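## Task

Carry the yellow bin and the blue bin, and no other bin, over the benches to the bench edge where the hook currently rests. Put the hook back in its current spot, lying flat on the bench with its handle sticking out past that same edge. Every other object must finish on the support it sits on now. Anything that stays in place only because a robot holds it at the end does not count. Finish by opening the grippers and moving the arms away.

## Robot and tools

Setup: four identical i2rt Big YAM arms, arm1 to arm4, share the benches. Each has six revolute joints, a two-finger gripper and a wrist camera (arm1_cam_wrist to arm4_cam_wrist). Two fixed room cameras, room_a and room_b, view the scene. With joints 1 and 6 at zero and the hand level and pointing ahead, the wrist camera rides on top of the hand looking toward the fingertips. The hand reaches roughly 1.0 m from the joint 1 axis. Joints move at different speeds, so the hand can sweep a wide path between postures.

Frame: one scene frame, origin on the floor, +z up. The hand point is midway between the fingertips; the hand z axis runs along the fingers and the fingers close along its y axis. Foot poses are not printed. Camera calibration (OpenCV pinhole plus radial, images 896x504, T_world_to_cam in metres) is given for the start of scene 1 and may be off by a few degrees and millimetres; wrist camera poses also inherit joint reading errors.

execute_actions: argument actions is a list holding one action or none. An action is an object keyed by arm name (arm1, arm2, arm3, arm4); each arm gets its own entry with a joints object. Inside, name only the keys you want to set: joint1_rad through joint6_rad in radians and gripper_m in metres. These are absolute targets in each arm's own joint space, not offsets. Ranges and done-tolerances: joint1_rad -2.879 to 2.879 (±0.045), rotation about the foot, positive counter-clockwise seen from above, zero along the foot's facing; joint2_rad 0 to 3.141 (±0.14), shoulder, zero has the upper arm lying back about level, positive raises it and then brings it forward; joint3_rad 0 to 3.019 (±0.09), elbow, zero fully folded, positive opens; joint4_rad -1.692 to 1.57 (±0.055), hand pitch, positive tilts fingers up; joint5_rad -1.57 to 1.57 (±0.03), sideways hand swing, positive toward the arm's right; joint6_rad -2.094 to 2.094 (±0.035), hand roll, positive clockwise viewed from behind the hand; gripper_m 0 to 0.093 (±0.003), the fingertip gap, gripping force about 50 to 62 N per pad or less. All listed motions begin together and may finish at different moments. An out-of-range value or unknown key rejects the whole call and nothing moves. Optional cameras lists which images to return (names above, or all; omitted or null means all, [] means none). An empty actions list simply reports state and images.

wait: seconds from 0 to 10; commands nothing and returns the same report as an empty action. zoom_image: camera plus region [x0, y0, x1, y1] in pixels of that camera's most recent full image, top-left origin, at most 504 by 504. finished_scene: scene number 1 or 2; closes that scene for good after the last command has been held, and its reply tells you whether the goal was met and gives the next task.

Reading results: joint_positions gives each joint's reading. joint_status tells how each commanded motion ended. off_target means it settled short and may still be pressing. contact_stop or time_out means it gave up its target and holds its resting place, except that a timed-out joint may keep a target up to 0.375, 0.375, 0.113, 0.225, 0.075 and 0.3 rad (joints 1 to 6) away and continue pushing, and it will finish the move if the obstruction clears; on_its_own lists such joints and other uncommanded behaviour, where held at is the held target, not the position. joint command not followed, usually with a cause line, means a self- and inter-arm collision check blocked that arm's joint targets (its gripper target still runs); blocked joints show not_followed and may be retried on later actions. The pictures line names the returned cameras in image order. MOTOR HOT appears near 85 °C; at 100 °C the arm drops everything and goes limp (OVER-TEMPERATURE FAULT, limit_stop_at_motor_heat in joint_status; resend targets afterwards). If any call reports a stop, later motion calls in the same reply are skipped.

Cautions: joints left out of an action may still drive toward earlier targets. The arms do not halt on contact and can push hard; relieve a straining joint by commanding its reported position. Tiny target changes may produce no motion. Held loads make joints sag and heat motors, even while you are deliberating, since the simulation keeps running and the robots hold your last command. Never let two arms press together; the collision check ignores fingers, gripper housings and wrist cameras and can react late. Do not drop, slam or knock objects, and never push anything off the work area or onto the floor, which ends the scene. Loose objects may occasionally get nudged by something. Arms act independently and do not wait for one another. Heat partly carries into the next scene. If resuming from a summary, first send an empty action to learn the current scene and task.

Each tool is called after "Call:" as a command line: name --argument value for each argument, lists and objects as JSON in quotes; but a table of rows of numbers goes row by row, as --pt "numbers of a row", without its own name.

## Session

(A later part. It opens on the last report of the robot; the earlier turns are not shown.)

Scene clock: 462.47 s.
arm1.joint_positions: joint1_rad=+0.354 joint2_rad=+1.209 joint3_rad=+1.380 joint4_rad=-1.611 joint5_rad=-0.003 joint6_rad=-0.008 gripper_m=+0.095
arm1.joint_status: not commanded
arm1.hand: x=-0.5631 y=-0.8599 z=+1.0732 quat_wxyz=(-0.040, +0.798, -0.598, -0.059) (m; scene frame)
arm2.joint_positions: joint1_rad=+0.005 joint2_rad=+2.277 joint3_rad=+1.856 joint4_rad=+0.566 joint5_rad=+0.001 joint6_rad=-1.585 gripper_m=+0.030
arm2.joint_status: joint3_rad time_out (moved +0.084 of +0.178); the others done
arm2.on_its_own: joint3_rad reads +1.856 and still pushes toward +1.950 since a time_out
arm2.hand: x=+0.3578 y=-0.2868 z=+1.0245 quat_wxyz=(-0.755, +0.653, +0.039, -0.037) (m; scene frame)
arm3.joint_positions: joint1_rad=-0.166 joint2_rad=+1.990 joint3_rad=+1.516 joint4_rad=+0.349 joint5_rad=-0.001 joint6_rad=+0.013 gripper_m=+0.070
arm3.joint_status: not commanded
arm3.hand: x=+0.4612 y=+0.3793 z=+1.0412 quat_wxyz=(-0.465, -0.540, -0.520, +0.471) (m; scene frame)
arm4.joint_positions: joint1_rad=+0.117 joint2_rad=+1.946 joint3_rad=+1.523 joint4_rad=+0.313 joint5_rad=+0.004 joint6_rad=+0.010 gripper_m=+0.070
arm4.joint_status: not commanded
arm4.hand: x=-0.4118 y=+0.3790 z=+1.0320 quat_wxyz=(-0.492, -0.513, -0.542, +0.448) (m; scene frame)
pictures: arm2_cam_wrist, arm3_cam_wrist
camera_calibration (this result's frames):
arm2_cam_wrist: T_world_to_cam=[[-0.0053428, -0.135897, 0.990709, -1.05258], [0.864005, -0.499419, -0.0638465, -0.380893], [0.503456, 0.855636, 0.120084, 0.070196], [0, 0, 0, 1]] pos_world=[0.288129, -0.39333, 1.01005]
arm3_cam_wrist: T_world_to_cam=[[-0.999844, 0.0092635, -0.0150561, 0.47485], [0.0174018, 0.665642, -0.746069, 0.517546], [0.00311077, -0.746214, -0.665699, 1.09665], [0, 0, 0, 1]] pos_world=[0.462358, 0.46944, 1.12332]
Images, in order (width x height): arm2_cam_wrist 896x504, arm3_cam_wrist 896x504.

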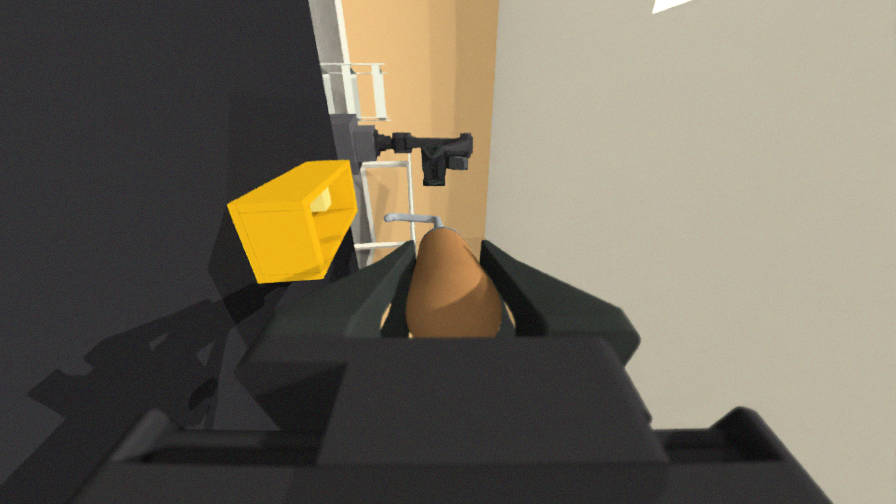

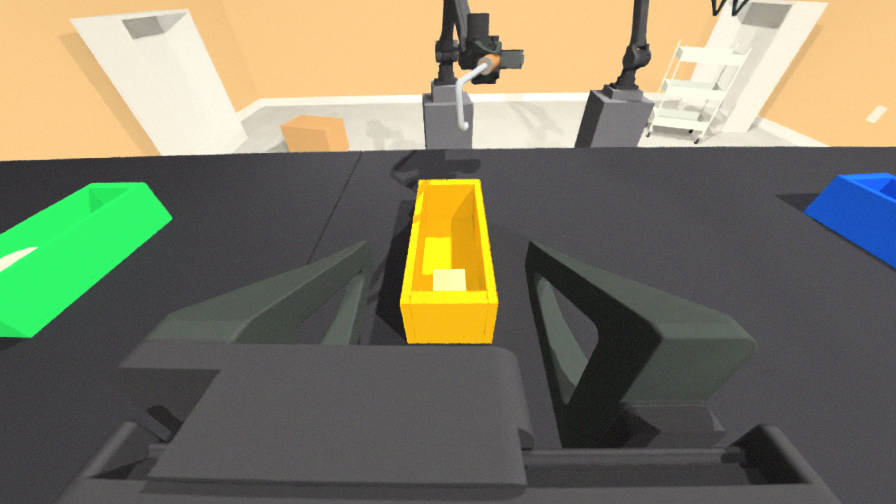

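Call:
execute_actions --actions '[{"arm2":{"joints":{"joint2_rad":2.405}}}]' --cameras '["arm2_cam_wrist","arm3_cam_wrist"]'

Scene clock: 474.03 s.
arm1.joint_positions: joint1_rad=+0.354 joint2_rad=+1.209 joint3_rad=+1.380 joint4_rad=-1.611 joint5_rad=-0.003 joint6_rad=-0.008 gripper_m=+0.095
arm1.joint_status: not commanded
arm1.hand: x=-0.5631 y=-0.8599 z=+1.0732 quat_wxyz=(-0.040, +0.798, -0.598, -0.059) (m; scene frame)
arm2.joint_positions: joint1_rad=+0.006 joint2_rad=+2.413 joint3_rad=+1.892 joint4_rad=+0.572 joint5_rad=+0.000 joint6_rad=-1.606 gripper_m=+0.030
arm2.joint_status: all done
arm2.hand: x=+0.3553 y=-0.2718 z=+0.9253 quat_wxyz=(-0.724, +0.687, +0.049, -0.028) (m; scene frame)
arm3.joint_positions: joint1_rad=-0.166 joint2_rad=+1.990 joint3_rad=+1.516 joint4_rad=+0.349 joint5_rad=-0.001 joint6_rad=+0.013 gripper_m=+0.070
arm3.joint_status: not commanded
arm3.hand: x=+0.4612 y=+0.3793 z=+1.0412 quat_wxyz=(-0.465, -0.540, -0.520, +0.471) (m; scene frame)
arm4.joint_positions: joint1_rad=+0.117 joint2_rad=+1.946 joint3_rad=+1.523 joint4_rad=+0.313 joint5_rad=+0.004 joint6_rad=+0.010 gripper_m=+0.070
arm4.joint_status: not commanded
arm4.hand: x=-0.4118 y=+0.3790 z=+1.0320 quat_wxyz=(-0.492, -0.513, -0.542, +0.448) (m; scene frame)
pictures: arm2_cam_wrist, arm3_cam_wrist
camera_calibration (this result's frames):
arm2_cam_wrist: T_world_to_cam=[[-0.0359803, -0.0452928, 0.998326, -0.923766], [0.864739, -0.502151, 0.00838374, -0.445441], [0.500931, 0.863593, 0.057234, 0.131736], [0, 0, 0, 1]] pos_world=[0.285962, -0.379285, 0.918414]
arm3_cam_wrist: T_world_to_cam=[[-0.999844, 0.0092635, -0.0150561, 0.47485], [0.0174018, 0.665642, -0.746069, 0.517546], [0.00311077, -0.746214, -0.665699, 1.09665], [0, 0, 0, 1]] pos_world=[0.462358, 0.46944, 1.12332]
Images, in order (width x height): arm2_cam_wrist 896x504, arm3_cam_wrist 896x504.

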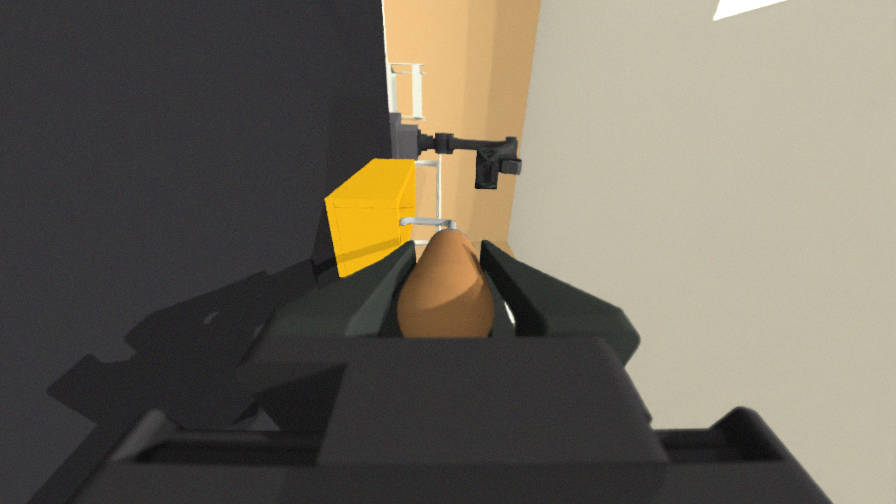

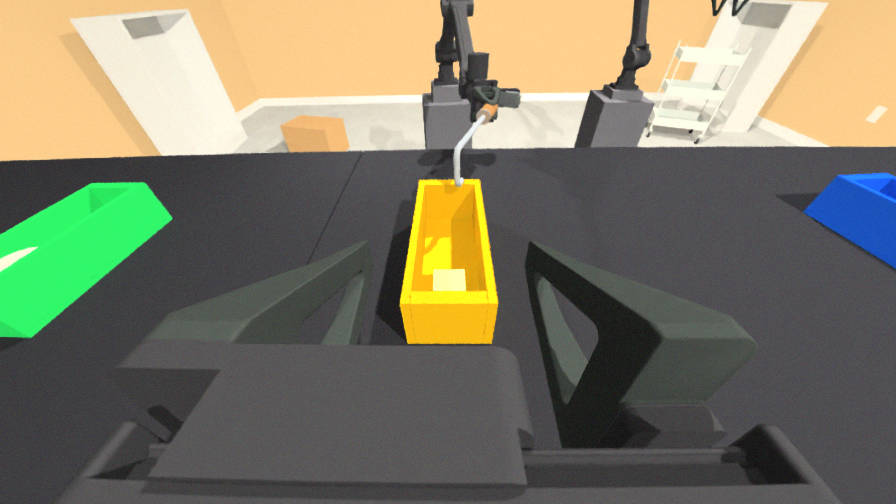

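Call:
zoom_image --camera "arm3_cam_wrist" --region '[400, 80, 540, 220]'

Region (400, 80, 540, 220) of arm3_cam_wrist's 896x504 image, scaled by 3.600, with more detail than that image has.

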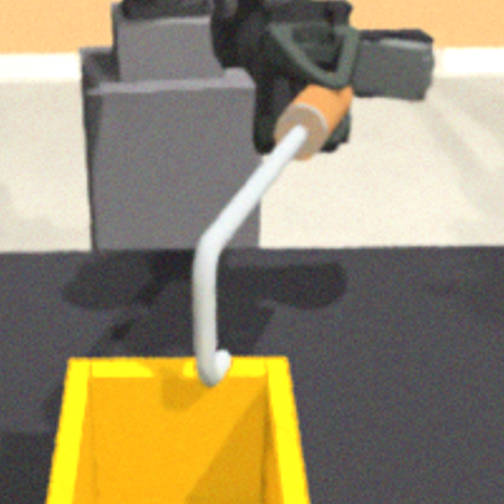

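Call:
execute_actions --actions '[{"arm2":{"joints":{"joint3_rad":2.25}}}]' --cameras '[]'

Call:
execute_actions --actions '[{"arm2":{"joints":{"joint2_rad":2.52,"joint4_rad":0.425}}}]' --cameras '["arm2_cam_wrist","arm3_cam_wrist"]'

Scene clock: 492.60 s.
arm1.joint_positions: joint1_rad=+0.354 joint2_rad=+1.209 joint3_rad=+1.380 joint4_rad=-1.611 joint5_rad=-0.003 joint6_rad=-0.008 gripper_m=+0.095
arm1.joint_status: not commanded
arm1.hand: x=-0.5631 y=-0.8599 z=+1.0732 quat_wxyz=(-0.040, +0.798, -0.598, -0.059) (m; scene frame)
arm2.joint_positions: joint1_rad=+0.006 joint2_rad=+2.436 joint3_rad=+2.186 joint4_rad=+0.555 joint5_rad=+0.000 joint6_rad=-1.590 gripper_m=+0.030
arm2.joint_status: all done
arm2.hand: x=+0.3521 y=-0.2396 z=+1.0742 quat_wxyz=(-0.805, +0.591, +0.037, -0.037) (m; scene frame)
arm3.joint_positions: joint1_rad=-0.166 joint2_rad=+1.990 joint3_rad=+1.516 joint4_rad=+0.349 joint5_rad=-0.001 joint6_rad=+0.013 gripper_m=+0.070
arm3.joint_status: not commanded
arm3.hand: x=+0.4612 y=+0.3793 z=+1.0412 quat_wxyz=(-0.465, -0.540, -0.520, +0.471) (m; scene frame)
arm4.joint_positions: joint1_rad=+0.117 joint2_rad=+1.946 joint3_rad=+1.523 joint4_rad=+0.313 joint5_rad=+0.004 joint6_rad=+0.010 gripper_m=+0.070
arm4.joint_status: not commanded
arm4.hand: x=-0.4118 y=+0.3790 z=+1.0320 quat_wxyz=(-0.492, -0.513, -0.542, +0.448) (m; scene frame)
pictures: none
No camera images: the call's "cameras" was empty. Leave "cameras" out to get every camera's image.

Scene clock: 494.43 s.
arm1.joint_positions: joint1_rad=+0.354 joint2_rad=+1.209 joint3_rad=+1.380 joint4_rad=-1.611 joint5_rad=-0.003 joint6_rad=-0.008 gripper_m=+0.095
arm1.joint_status: not commanded
arm1.hand: x=-0.5631 y=-0.8599 z=+1.0732 quat_wxyz=(-0.040, +0.798, -0.598, -0.059) (m; scene frame)
arm2.joint_positions: joint1_rad=+0.006 joint2_rad=+2.568 joint3_rad=+2.186 joint4_rad=+0.399 joint5_rad=+0.000 joint6_rad=-1.589 gripper_m=+0.030
arm2.joint_status: all done
arm2.hand: x=+0.3497 y=-0.2216 z=+0.9116 quat_wxyz=(-0.712, +0.700, +0.044, -0.034) (m; scene frame)
arm3.joint_positions: joint1_rad=-0.166 joint2_rad=+1.990 joint3_rad=+1.516 joint4_rad=+0.349 joint5_rad=-0.001 joint6_rad=+0.013 gripper_m=+0.070
arm3.joint_status: not commanded
arm3.hand: x=+0.4612 y=+0.3793 z=+1.0412 quat_wxyz=(-0.465, -0.540, -0.520, +0.471) (m; scene frame)
arm4.joint_positions: joint1_rad=+0.117 joint2_rad=+1.946 joint3_rad=+1.523 joint4_rad=+0.313 joint5_rad=+0.004 joint6_rad=+0.010 gripper_m=+0.070
arm4.joint_status: not commanded
arm4.hand: x=-0.4118 y=+0.3790 z=+1.0320 quat_wxyz=(-0.492, -0.513, -0.542, +0.448) (m; scene frame)
pictures: arm2_cam_wrist, arm3_cam_wrist
camera_calibration (this result's frames):
arm2_cam_wrist: T_world_to_cam=[[-0.0225974, -0.0100936, 0.999694, -0.906172], [0.86523, -0.501165, 0.0144979, -0.420843], [0.500865, 0.865293, 0.0200583, 0.126266], [0, 0, 0, 1]] pos_world=[0.280407, -0.329316, 0.909463]
arm3_cam_wrist: T_world_to_cam=[[-0.999844, 0.0092635, -0.0150561, 0.47485], [0.0174018, 0.665642, -0.746069, 0.517546], [0.00311077, -0.746214, -0.665699, 1.09665], [0, 0, 0, 1]] pos_world=[0.462358, 0.46944, 1.12332]
Images, in order (width x height): arm2_cam_wrist 896x504, arm3_cam_wrist 896x504.

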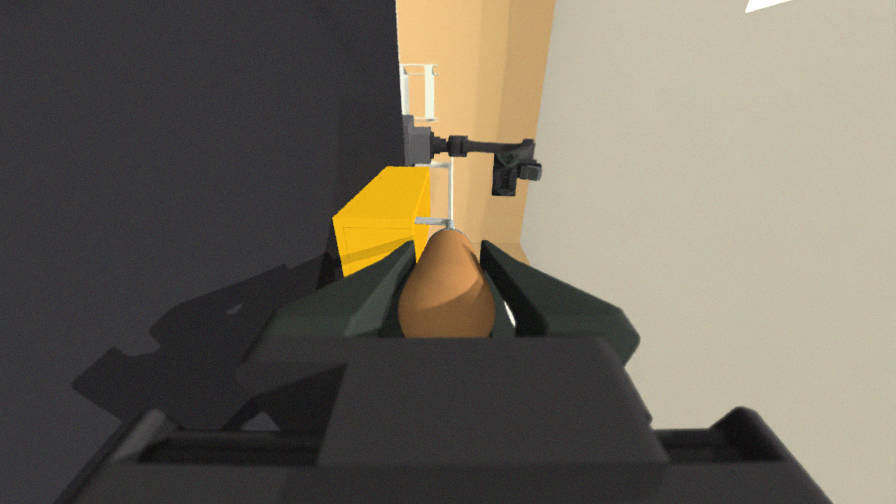

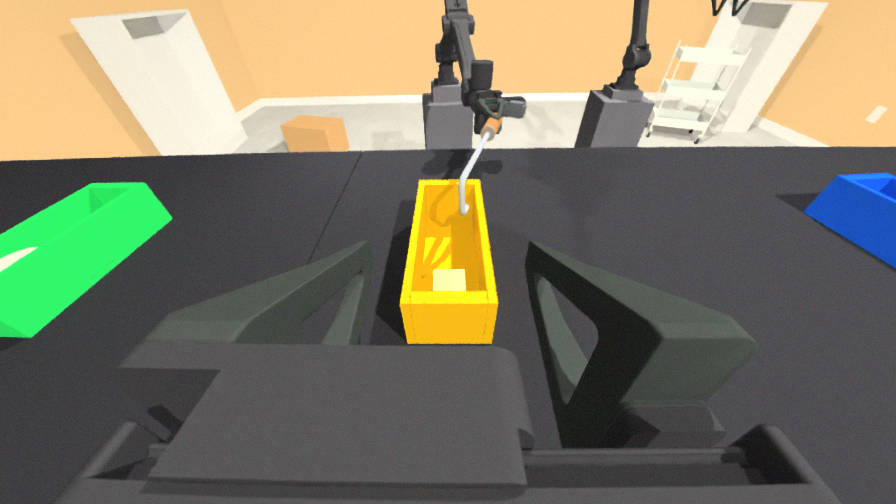

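Call:
execute_actions --actions '[{"arm2":{"joints":{"joint1_rad":-0.025,"joint2_rad":2.565}}}]' --cameras '["arm2_cam_wrist","arm3_cam_wrist"]'

Scene clock: 508.60 s.
arm1.joint_positions: joint1_rad=+0.354 joint2_rad=+1.209 joint3_rad=+1.380 joint4_rad=-1.611 joint5_rad=-0.003 joint6_rad=-0.008 gripper_m=+0.095
arm1.joint_status: not commanded
arm1.hand: x=-0.5631 y=-0.8599 z=+1.0732 quat_wxyz=(-0.040, +0.798, -0.598, -0.059) (m; scene frame)
arm2.joint_positions: joint1_rad=-0.028 joint2_rad=+2.568 joint3_rad=+2.186 joint4_rad=+0.399 joint5_rad=+0.000 joint6_rad=-1.589 gripper_m=+0.030
arm2.joint_status: all done
arm2.hand: x=+0.3828 y=-0.2186 z=+0.9115 quat_wxyz=(-0.713, +0.700, +0.032, -0.022) (m; scene frame)
arm3.joint_positions: joint1_rad=-0.166 joint2_rad=+1.990 joint3_rad=+1.516 joint4_rad=+0.349 joint5_rad=-0.001 joint6_rad=+0.013 gripper_m=+0.070
arm3.joint_status: not commanded
arm3.hand: x=+0.4612 y=+0.3793 z=+1.0412 quat_wxyz=(-0.465, -0.540, -0.520, +0.471) (m; scene frame)
arm4.joint_positions: joint1_rad=+0.117 joint2_rad=+1.946 joint3_rad=+1.523 joint4_rad=+0.313 joint5_rad=+0.004 joint6_rad=+0.010 gripper_m=+0.070
arm4.joint_status: not commanded
arm4.hand: x=-0.4118 y=+0.3790 z=+1.0320 quat_wxyz=(-0.492, -0.513, -0.542, +0.448) (m; scene frame)
pictures: arm2_cam_wrist, arm3_cam_wrist
camera_calibration (this result's frames):
arm2_cam_wrist: T_world_to_cam=[[-0.0229376, -0.00923004, 0.999694, -0.904987], [0.84772, -0.530245, 0.0145549, -0.447595], [0.529948, 0.847794, 0.019987, 0.0921837], [0, 0, 0, 1]] pos_world=[0.309824, -0.323841, 0.909383]
arm3_cam_wrist: T_world_to_cam=[[-0.999844, 0.0092635, -0.0150561, 0.47485], [0.0174018, 0.665642, -0.746069, 0.517546], [0.00311077, -0.746214, -0.665699, 1.09665], [0, 0, 0, 1]] pos_world=[0.462358, 0.46944, 1.12332]
Images, in order (width x height): arm2_cam_wrist 896x504, arm3_cam_wrist 896x504.

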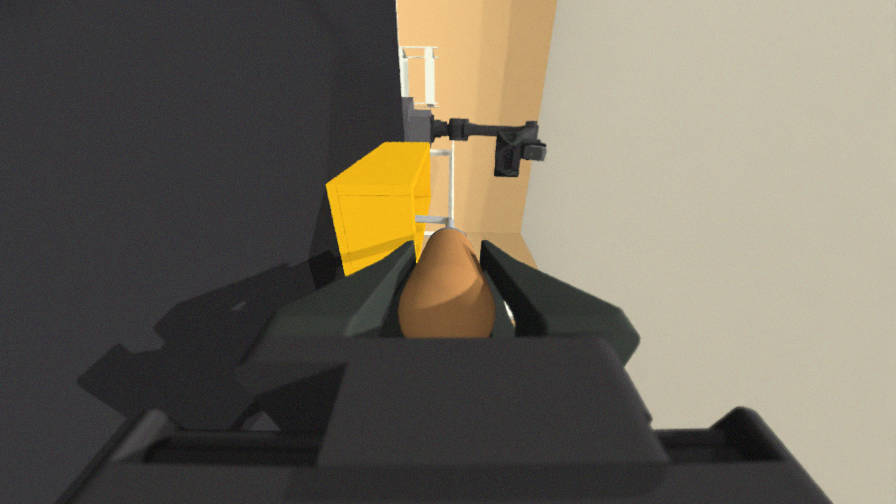

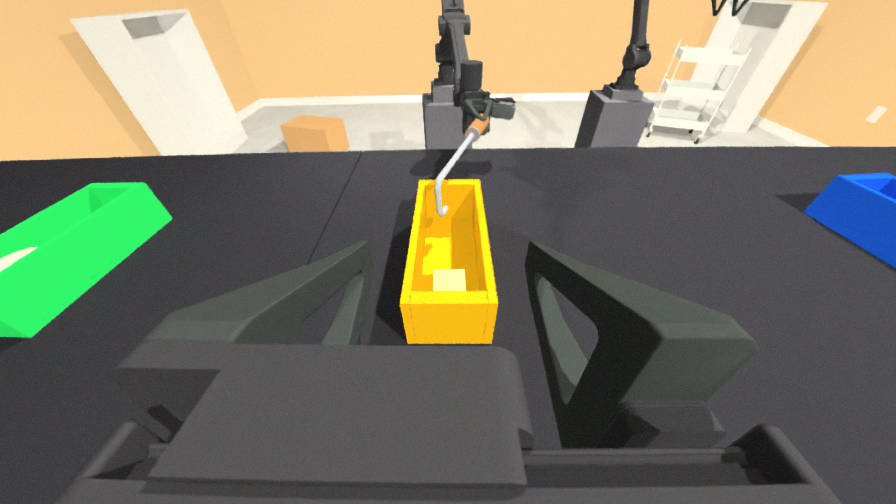

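Call:
execute_actions --actions '[{"arm2":{"joints":{"joint1_rad":-0.145,"joint4_rad":0.375}}}]' --cameras '["arm2_cam_wrist","arm3_cam_wrist"]'

Scene clock: 516.57 s.
arm1.joint_positions: joint1_rad=+0.354 joint2_rad=+1.209 joint3_rad=+1.380 joint4_rad=-1.611 joint5_rad=-0.003 joint6_rad=-0.008 gripper_m=+0.095
arm1.joint_status: not commanded
arm1.hand: x=-0.5631 y=-0.8599 z=+1.0732 quat_wxyz=(-0.040, +0.798, -0.598, -0.059) (m; scene frame)
arm2.joint_positions: joint1_rad=-0.142 joint2_rad=+2.570 joint3_rad=+2.186 joint4_rad=+0.363 joint5_rad=+0.000 joint6_rad=-1.589 gripper_m=+0.030
arm2.joint_status: all done
arm2.hand: x=+0.4938 y=-0.2165 z=+0.9005 quat_wxyz=(-0.699, +0.715, -0.008, +0.019) (m; scene frame)
arm3.joint_positions: joint1_rad=-0.166 joint2_rad=+1.990 joint3_rad=+1.516 joint4_rad=+0.349 joint5_rad=-0.001 joint6_rad=+0.013 gripper_m=+0.070
arm3.joint_status: not commanded
arm3.hand: x=+0.4612 y=+0.3793 z=+1.0412 quat_wxyz=(-0.465, -0.540, -0.520, +0.471) (m; scene frame)
arm4.joint_positions: joint1_rad=+0.117 joint2_rad=+1.946 joint3_rad=+1.523 joint4_rad=+0.313 joint5_rad=+0.004 joint6_rad=+0.010 gripper_m=+0.070
arm4.joint_status: not commanded
arm4.hand: x=-0.4118 y=+0.3790 z=+1.0320 quat_wxyz=(-0.492, -0.513, -0.542, +0.448) (m; scene frame)
pictures: arm2_cam_wrist, arm3_cam_wrist
camera_calibration (this result's frames):
arm2_cam_wrist: T_world_to_cam=[[-0.0224141, 0.031848, 0.999241, -0.882351], [0.781963, -0.622204, 0.0373713, -0.54847], [0.622922, 0.782207, -0.0109578, -0.000417426], [0, 0, 0, 1]] pos_world=[0.409366, -0.312833, 0.902174]
arm3_cam_wrist: T_world_to_cam=[[-0.999844, 0.0092635, -0.0150561, 0.47485], [0.0174018, 0.665642, -0.746069, 0.517546], [0.00311077, -0.746214, -0.665699, 1.09665], [0, 0, 0, 1]] pos_world=[0.462358, 0.46944, 1.12332]
Images, in order (width x height): arm2_cam_wrist 896x504, arm3_cam_wrist 896x504.

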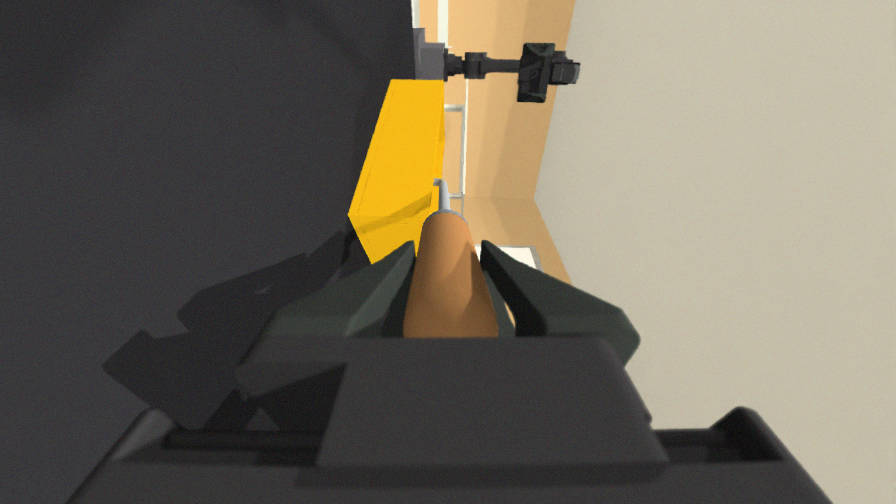

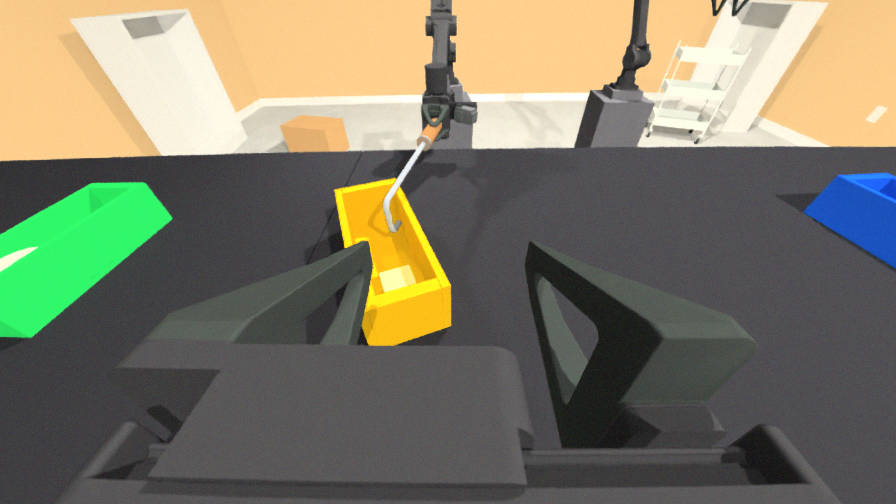

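Call:
execute_actions --actions '[{"arm2":{"joints":{"joint2_rad":2.395,"joint3_rad":1.9,"joint4_rad":0.575}}}]' --cameras '["arm2_cam_wrist","arm3_cam_wrist"]'

Scene clock: 542.57 s.
arm1.joint_positions: joint1_rad=+0.354 joint2_rad=+1.209 joint3_rad=+1.380 joint4_rad=-1.611 joint5_rad=-0.003 joint6_rad=-0.008 gripper_m=+0.095
arm1.joint_status: not commanded
arm1.hand: x=-0.5631 y=-0.8599 z=+1.0732 quat_wxyz=(-0.040, +0.798, -0.598, -0.059) (m; scene frame)
arm2.joint_positions: joint1_rad=-0.143 joint2_rad=+2.449 joint3_rad=+1.898 joint4_rad=+0.533 joint5_rad=+0.000 joint6_rad=-1.589 gripper_m=+0.030
arm2.joint_status: all done
arm2.hand: x=+0.4930 y=-0.2656 z=+0.8858 quat_wxyz=(-0.700, +0.714, -0.009, +0.019) (m; scene frame)
arm3.joint_positions: joint1_rad=-0.166 joint2_rad=+1.990 joint3_rad=+1.516 joint4_rad=+0.349 joint5_rad=-0.001 joint6_rad=+0.013 gripper_m=+0.070
arm3.joint_status: not commanded
arm3.hand: x=+0.4612 y=+0.3793 z=+1.0412 quat_wxyz=(-0.465, -0.540, -0.520, +0.471) (m; scene frame)
arm4.joint_positions: joint1_rad=+0.117 joint2_rad=+1.946 joint3_rad=+1.523 joint4_rad=+0.313 joint5_rad=+0.004 joint6_rad=+0.010 gripper_m=+0.070
arm4.joint_status: not commanded
arm4.hand: x=-0.4118 y=+0.3790 z=+1.0320 quat_wxyz=(-0.492, -0.513, -0.542, +0.448) (m; scene frame)
pictures: arm2_cam_wrist, arm3_cam_wrist
camera_calibration (this result's frames):
arm2_cam_wrist: T_world_to_cam=[[-0.0224778, 0.0292204, 0.99932, -0.866842], [0.781004, -0.623499, 0.0357985, -0.576297], [0.624121, 0.781278, -0.0088063, 0.0354956], [0, 0, 0, 1]] pos_world=[0.408452, -0.361723, 0.887195]
arm3_cam_wrist: T_world_to_cam=[[-0.999844, 0.0092635, -0.0150561, 0.47485], [0.0174018, 0.665642, -0.746069, 0.517546], [0.00311077, -0.746214, -0.665699, 1.09665], [0, 0, 0, 1]] pos_world=[0.462358, 0.46944, 1.12332]
Images, in order (width x height): arm2_cam_wrist 896x504, arm3_cam_wrist 896x504.

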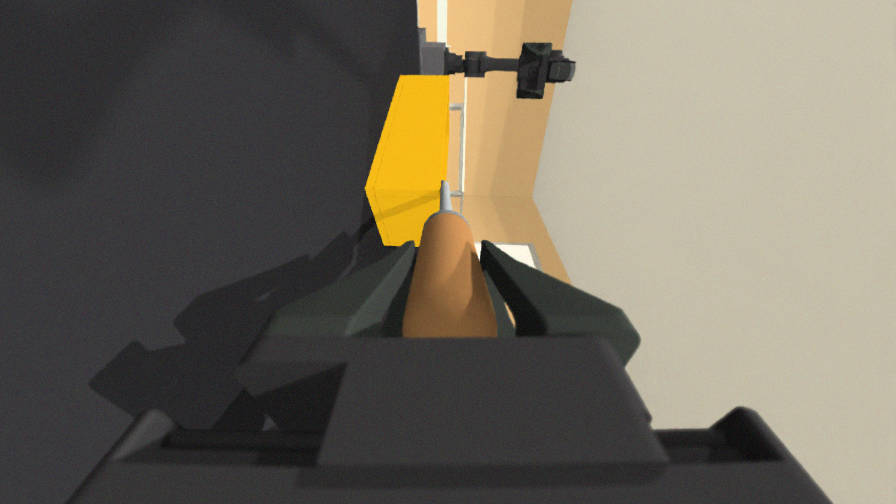

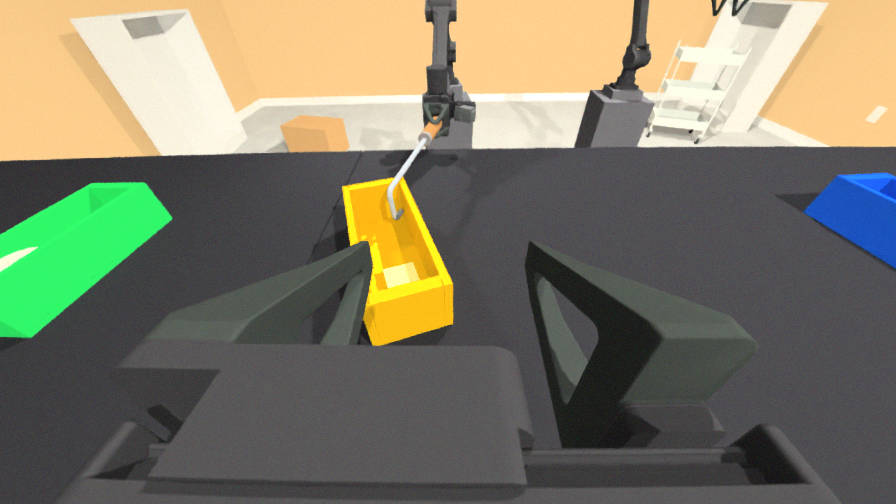

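Call:
execute_actions --actions '[{"arm2":{"joints":{"joint1_rad":-0.185,"joint2_rad":2.24,"joint3_rad":1.60,"joint4_rad":0.735}}}]' --cameras '["arm2_cam_wrist","arm3_cam_wrist"]'

Scene clock: 549.83 s.
arm1.joint_positions: joint1_rad=+0.354 joint2_rad=+1.209 joint3_rad=+1.380 joint4_rad=-1.611 joint5_rad=-0.003 joint6_rad=-0.008 gripper_m=+0.095
arm1.joint_status: not commanded
arm1.hand: x=-0.5631 y=-0.8599 z=+1.0732 quat_wxyz=(-0.040, +0.798, -0.598, -0.059) (m; scene frame)
arm2.joint_positions: joint1_rad=-0.189 joint2_rad=+2.298 joint3_rad=+1.592 joint4_rad=+0.684 joint5_rad=-0.002 joint6_rad=-1.589 gripper_m=+0.030
arm2.joint_status: all done
arm2.hand: x=+0.5297 y=-0.3351 z=+0.8854 quat_wxyz=(-0.698, +0.714, -0.024, +0.034) (m; scene frame)
arm3.joint_positions: joint1_rad=-0.166 joint2_rad=+1.990 joint3_rad=+1.516 joint4_rad=+0.349 joint5_rad=-0.001 joint6_rad=+0.013 gripper_m=+0.070
arm3.joint_status: not commanded
arm3.hand: x=+0.4612 y=+0.3793 z=+1.0412 quat_wxyz=(-0.465, -0.540, -0.520, +0.471) (m; scene frame)
arm4.joint_positions: joint1_rad=+0.117 joint2_rad=+1.946 joint3_rad=+1.523 joint4_rad=+0.313 joint5_rad=+0.004 joint6_rad=+0.010 gripper_m=+0.070
arm4.joint_status: not commanded
arm4.hand: x=-0.4118 y=+0.3790 z=+1.0320 quat_wxyz=(-0.492, -0.513, -0.542, +0.448) (m; scene frame)
pictures: arm2_cam_wrist, arm3_cam_wrist
camera_calibration (this result's frames):
arm2_cam_wrist: T_world_to_cam=[[-0.0208549, 0.0337098, 0.999214, -0.86289], [0.752926, -0.657014, 0.0378798, -0.646487], [0.657775, 0.753124, -0.0116791, 0.0422584], [0, 0, 0, 1]] pos_world=[0.440965, -0.427489, 0.887194]
arm3_cam_wrist: T_world_to_cam=[[-0.999844, 0.0092635, -0.0150561, 0.47485], [0.0174018, 0.665642, -0.746069, 0.517546], [0.00311077, -0.746214, -0.665699, 1.09665], [0, 0, 0, 1]] pos_world=[0.462358, 0.46944, 1.12332]
Images, in order (width x height): arm2_cam_wrist 896x504, arm3_cam_wrist 896x504.

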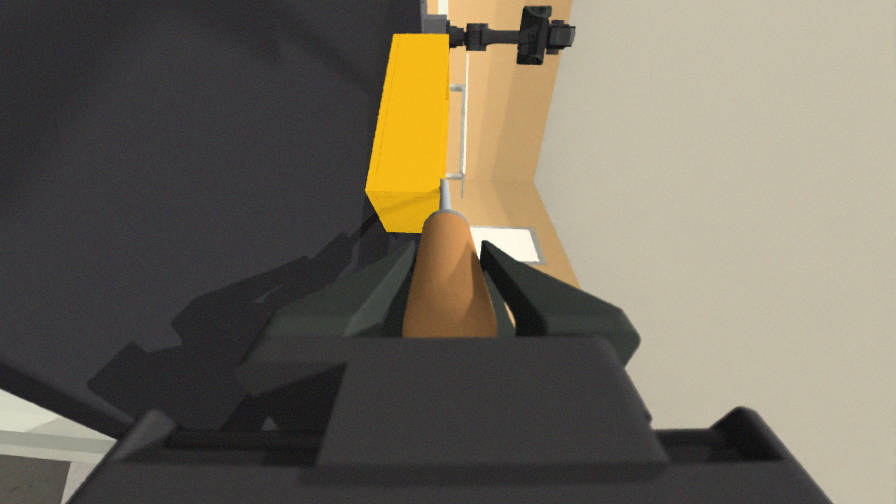

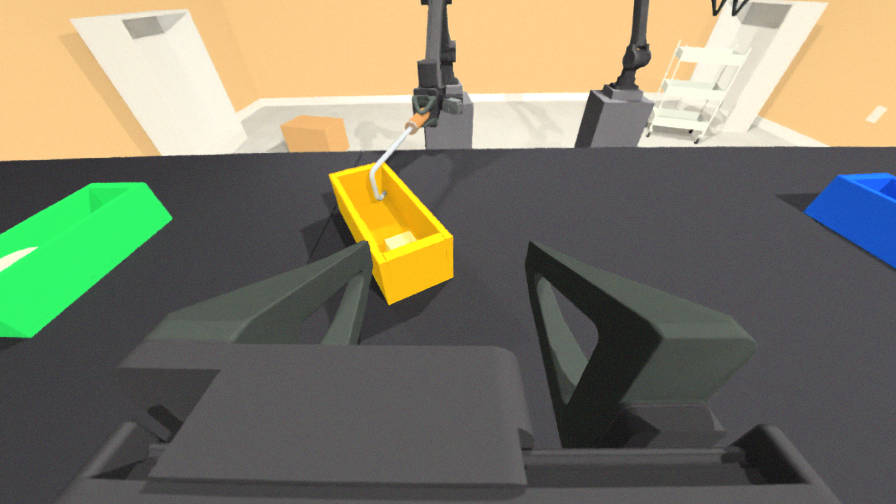

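Call:
execute_actions --actions '[{"arm2":{"joints":{"joint1_rad":-0.15,"joint2_rad":2.095,"joint3_rad":1.335,"joint4_rad":0.865}}}]' --cameras '[]'

Call:
execute_actions --actions '[{"arm2":{"joints":{"joint1_rad":-0.115,"joint2_rad":1.985,"joint3_rad":1.097,"joint4_rad":0.985}}}]' --cameras '["arm2_cam_wrist","arm3_cam_wrist"]'

Scene clock: 575.90 s.
arm1.joint_positions: joint1_rad=+0.354 joint2_rad=+1.209 joint3_rad=+1.380 joint4_rad=-1.611 joint5_rad=-0.003 joint6_rad=-0.008 gripper_m=+0.095
arm1.joint_status: not commanded
arm1.hand: x=-0.5631 y=-0.8599 z=+1.0732 quat_wxyz=(-0.040, +0.798, -0.598, -0.059) (m; scene frame)
arm2.joint_positions: joint1_rad=-0.145 joint2_rad=+2.149 joint3_rad=+1.320 joint4_rad=+0.804 joint5_rad=-0.001 joint6_rad=-1.589 gripper_m=+0.030
arm2.joint_status: joint4_rad time_out (moved +0.119 of +0.181); the others done
arm2.on_its_own: joint4_rad reads +0.804 and still pushes toward +0.865 since a time_out
arm2.hand: x=+0.4890 y=-0.4039 z=+0.8933 quat_wxyz=(-0.698, +0.716, -0.009, +0.019) (m; scene frame)
arm3.joint_positions: joint1_rad=-0.166 joint2_rad=+1.990 joint3_rad=+1.516 joint4_rad=+0.349 joint5_rad=-0.001 joint6_rad=+0.013 gripper_m=+0.070
arm3.joint_status: not commanded
arm3.hand: x=+0.4612 y=+0.3793 z=+1.0412 quat_wxyz=(-0.465, -0.540, -0.520, +0.471) (m; scene frame)
arm4.joint_positions: joint1_rad=+0.117 joint2_rad=+1.946 joint3_rad=+1.523 joint4_rad=+0.313 joint5_rad=+0.004 joint6_rad=+0.010 gripper_m=+0.070
arm4.joint_status: not commanded
arm4.hand: x=-0.4118 y=+0.3790 z=+1.0320 quat_wxyz=(-0.492, -0.513, -0.542, +0.448) (m; scene frame)
pictures: none
No camera images: the call's "cameras" was empty. Leave "cameras" out to get every camera's image.

not run: a stop came earlier in this reply.

Call:
execute_actions --actions '[{"arm2":{"joints":{"joint1_rad":-0.118,"joint2_rad":1.98,"joint3_rad":1.105,"joint4_rad":0.985}}}]' --cameras '["arm2_cam_wrist","arm3_cam_wrist"]'

Scene clock: 582.10 s.
arm1.joint_positions: joint1_rad=+0.354 joint2_rad=+1.209 joint3_rad=+1.380 joint4_rad=-1.611 joint5_rad=-0.003 joint6_rad=-0.008 gripper_m=+0.095
arm1.joint_status: not commanded
arm1.hand: x=-0.5631 y=-0.8599 z=+1.0732 quat_wxyz=(-0.040, +0.798, -0.598, -0.059) (m; scene frame)
arm2.joint_positions: joint1_rad=-0.118 joint2_rad=+2.031 joint3_rad=+1.091 joint4_rad=+0.923 joint5_rad=-0.001 joint6_rad=-1.589 gripper_m=+0.030
arm2.joint_status: joint4_rad time_out (moved +0.119 of +0.181); the others done
arm2.on_its_own: joint4_rad reads +0.923 and still pushes toward +0.985 since a time_out
arm2.hand: x=+0.4669 y=-0.4708 z=+0.8979 quat_wxyz=(-0.701, +0.713, +0.001, +0.010) (m; scene frame)
arm3.joint_positions: joint1_rad=-0.166 joint2_rad=+1.990 joint3_rad=+1.516 joint4_rad=+0.349 joint5_rad=-0.001 joint6_rad=+0.013 gripper_m=+0.070
arm3.joint_status: not commanded
arm3.hand: x=+0.4612 y=+0.3793 z=+1.0412 quat_wxyz=(-0.465, -0.540, -0.520, +0.471) (m; scene frame)
arm4.joint_positions: joint1_rad=+0.117 joint2_rad=+1.946 joint3_rad=+1.523 joint4_rad=+0.313 joint5_rad=+0.004 joint6_rad=+0.010 gripper_m=+0.070
arm4.joint_status: not commanded
arm4.hand: x=-0.4118 y=+0.3790 z=+1.0320 quat_wxyz=(-0.492, -0.513, -0.542, +0.448) (m; scene frame)
pictures: arm2_cam_wrist, arm3_cam_wrist
camera_calibration (this result's frames):
arm2_cam_wrist: T_world_to_cam=[[-0.0232188, 0.0270336, 0.999365, -0.8742], [0.796911, -0.603092, 0.0348292, -0.681285], [0.603651, 0.797213, -0.00754033, 0.228186], [0, 0, 0, 1]] pos_world=[0.384881, -0.569158, 0.899094]
arm3_cam_wrist: T_world_to_cam=[[-0.999844, 0.0092635, -0.0150561, 0.47485], [0.0174018, 0.665642, -0.746069, 0.517546], [0.00311077, -0.746214, -0.665699, 1.09665], [0, 0, 0, 1]] pos_world=[0.462358, 0.46944, 1.12332]
Images, in order (width x height): arm2_cam_wrist 896x504, arm3_cam_wrist 896x504.

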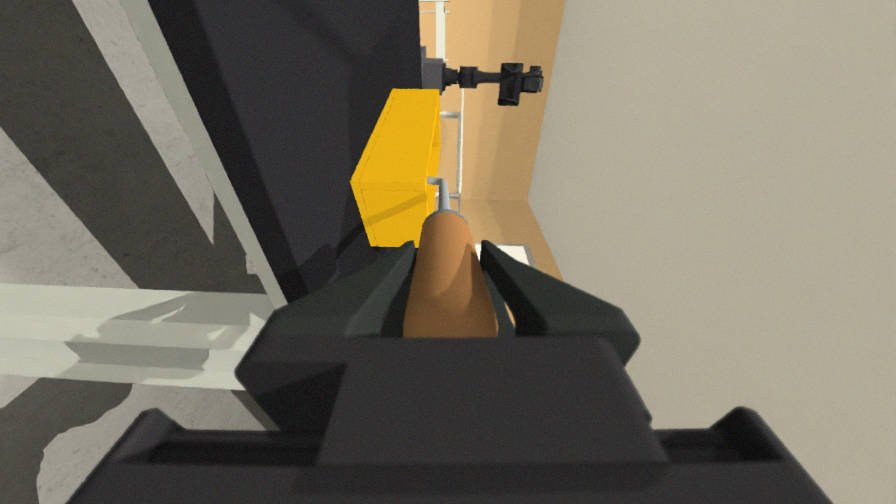

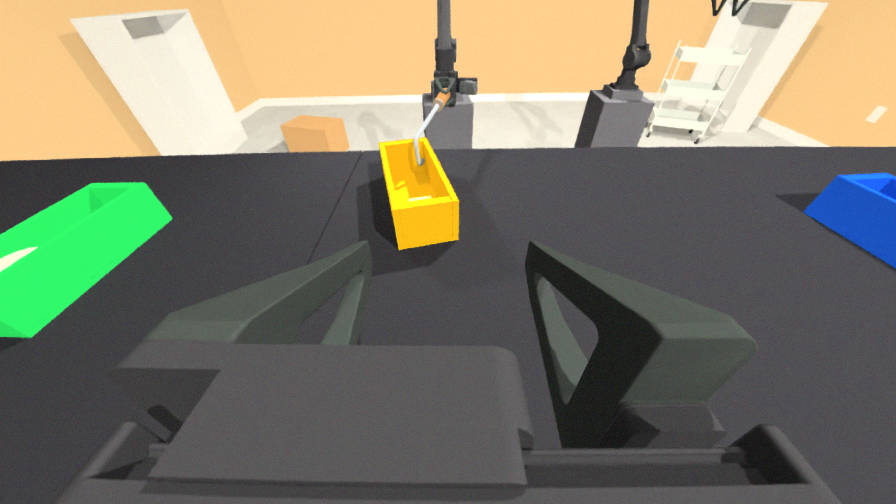

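Call:
execute_actions --actions '[]'

Scene clock: 594.43 s.
arm1.joint_positions: joint1_rad=+0.354 joint2_rad=+1.209 joint3_rad=+1.380 joint4_rad=-1.611 joint5_rad=-0.003 joint6_rad=-0.008 gripper_m=+0.095
arm1.joint_status: not commanded
arm1.hand: x=-0.5631 y=-0.8599 z=+1.0732 quat_wxyz=(-0.040, +0.798, -0.598, -0.059) (m; scene frame)
arm2.joint_positions: joint1_rad=-0.118 joint2_rad=+2.031 joint3_rad=+1.091 joint4_rad=+0.923 joint5_rad=-0.001 joint6_rad=-1.589 gripper_m=+0.030
arm2.joint_status: joint4_rad time_out (moved +0.119 of +0.181); the others done
arm2.on_its_own: joint4_rad reads +0.923 and still pushes toward +0.985 since a time_out
arm2.hand: x=+0.4669 y=-0.4708 z=+0.8979 quat_wxyz=(-0.701, +0.713, +0.001, +0.010) (m; scene frame)
arm3.joint_positions: joint1_rad=-0.166 joint2_rad=+1.990 joint3_rad=+1.516 joint4_rad=+0.349 joint5_rad=-0.001 joint6_rad=+0.013 gripper_m=+0.070
arm3.joint_status: not commanded
arm3.hand: x=+0.4612 y=+0.3793 z=+1.0412 quat_wxyz=(-0.465, -0.540, -0.520, +0.471) (m; scene frame)
arm4.joint_positions: joint1_rad=+0.117 joint2_rad=+1.946 joint3_rad=+1.523 joint4_rad=+0.313 joint5_rad=+0.004 joint6_rad=+0.010 gripper_m=+0.070
arm4.joint_status: not commanded
arm4.hand: x=-0.4118 y=+0.3790 z=+1.0320 quat_wxyz=(-0.492, -0.513, -0.542, +0.448) (m; scene frame)
pictures: arm1_cam_wrist, arm2_cam_wrist, arm3_cam_wrist, arm4_cam_wrist, room_a, room_b
camera_calibration (this result's frames):
arm1_cam_wrist: T_world_to_cam=[[0.956957, 0.289584, -0.0193319, 0.806024], [0.265321, -0.845892, 0.462678, -1.06896], [0.117631, -0.447892, -0.886316, 0.758629], [0, 0, 0, 1]] pos_world=[-0.576951, -0.797856, 1.18255]
arm2_cam_wrist: T_world_to_cam=[[-0.0232188, 0.0270336, 0.999365, -0.8742], [0.796911, -0.603092, 0.0348292, -0.681285], [0.603651, 0.797213, -0.00754033, 0.228186], [0, 0, 0, 1]] pos_world=[0.384881, -0.569158, 0.899094]
arm3_cam_wrist: T_world_to_cam=[[-0.999844, 0.0092635, -0.0150561, 0.47485], [0.0174018, 0.665642, -0.746069, 0.517546], [0.00311077, -0.746214, -0.665699, 1.09665], [0, 0, 0, 1]] pos_world=[0.462358, 0.46944, 1.12332]
arm4_cam_wrist: T_world_to_cam=[[-0.998069, -0.0607874, -0.0127674, -0.373415], [-0.0319749, 0.679036, -0.733408, 0.491786], [0.0532515, -0.731584, -0.679669, 1.12085], [0, 0, 0, 1]] pos_world=[-0.416656, 0.463358, 1.11772]
Images, in order (width x height): arm1_cam_wrist 896x504, arm2_cam_wrist 896x504, arm3_cam_wrist 896x504, arm4_cam_wrist 896x504, room_a 896x504, room_b 896x504.

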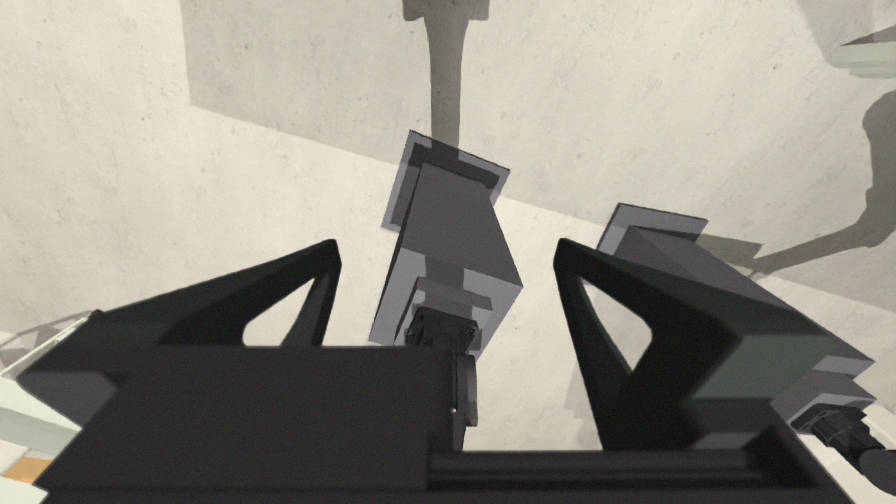

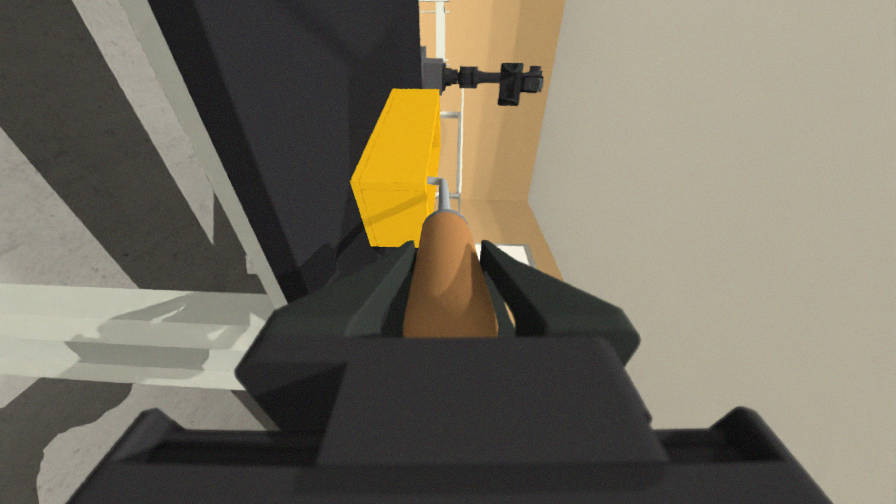

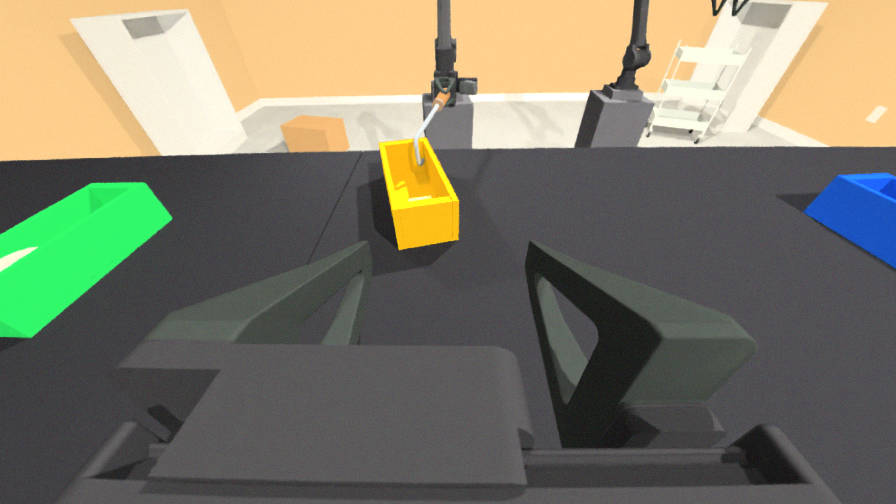

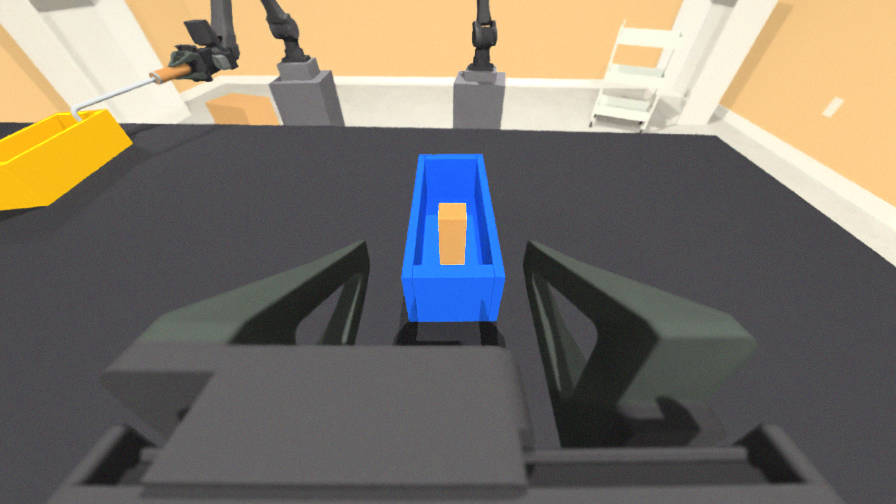

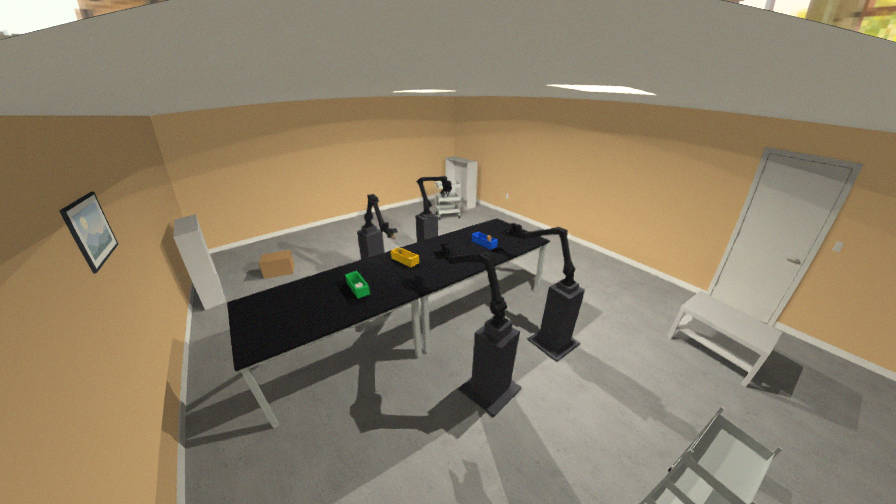

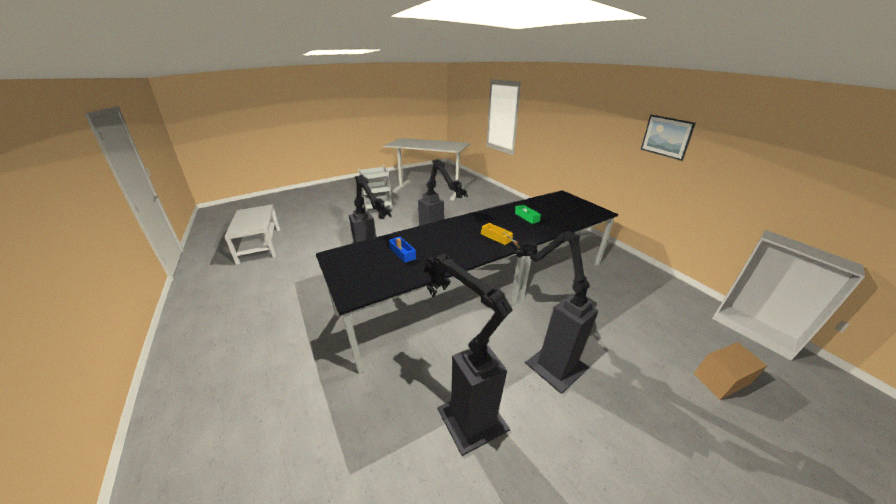

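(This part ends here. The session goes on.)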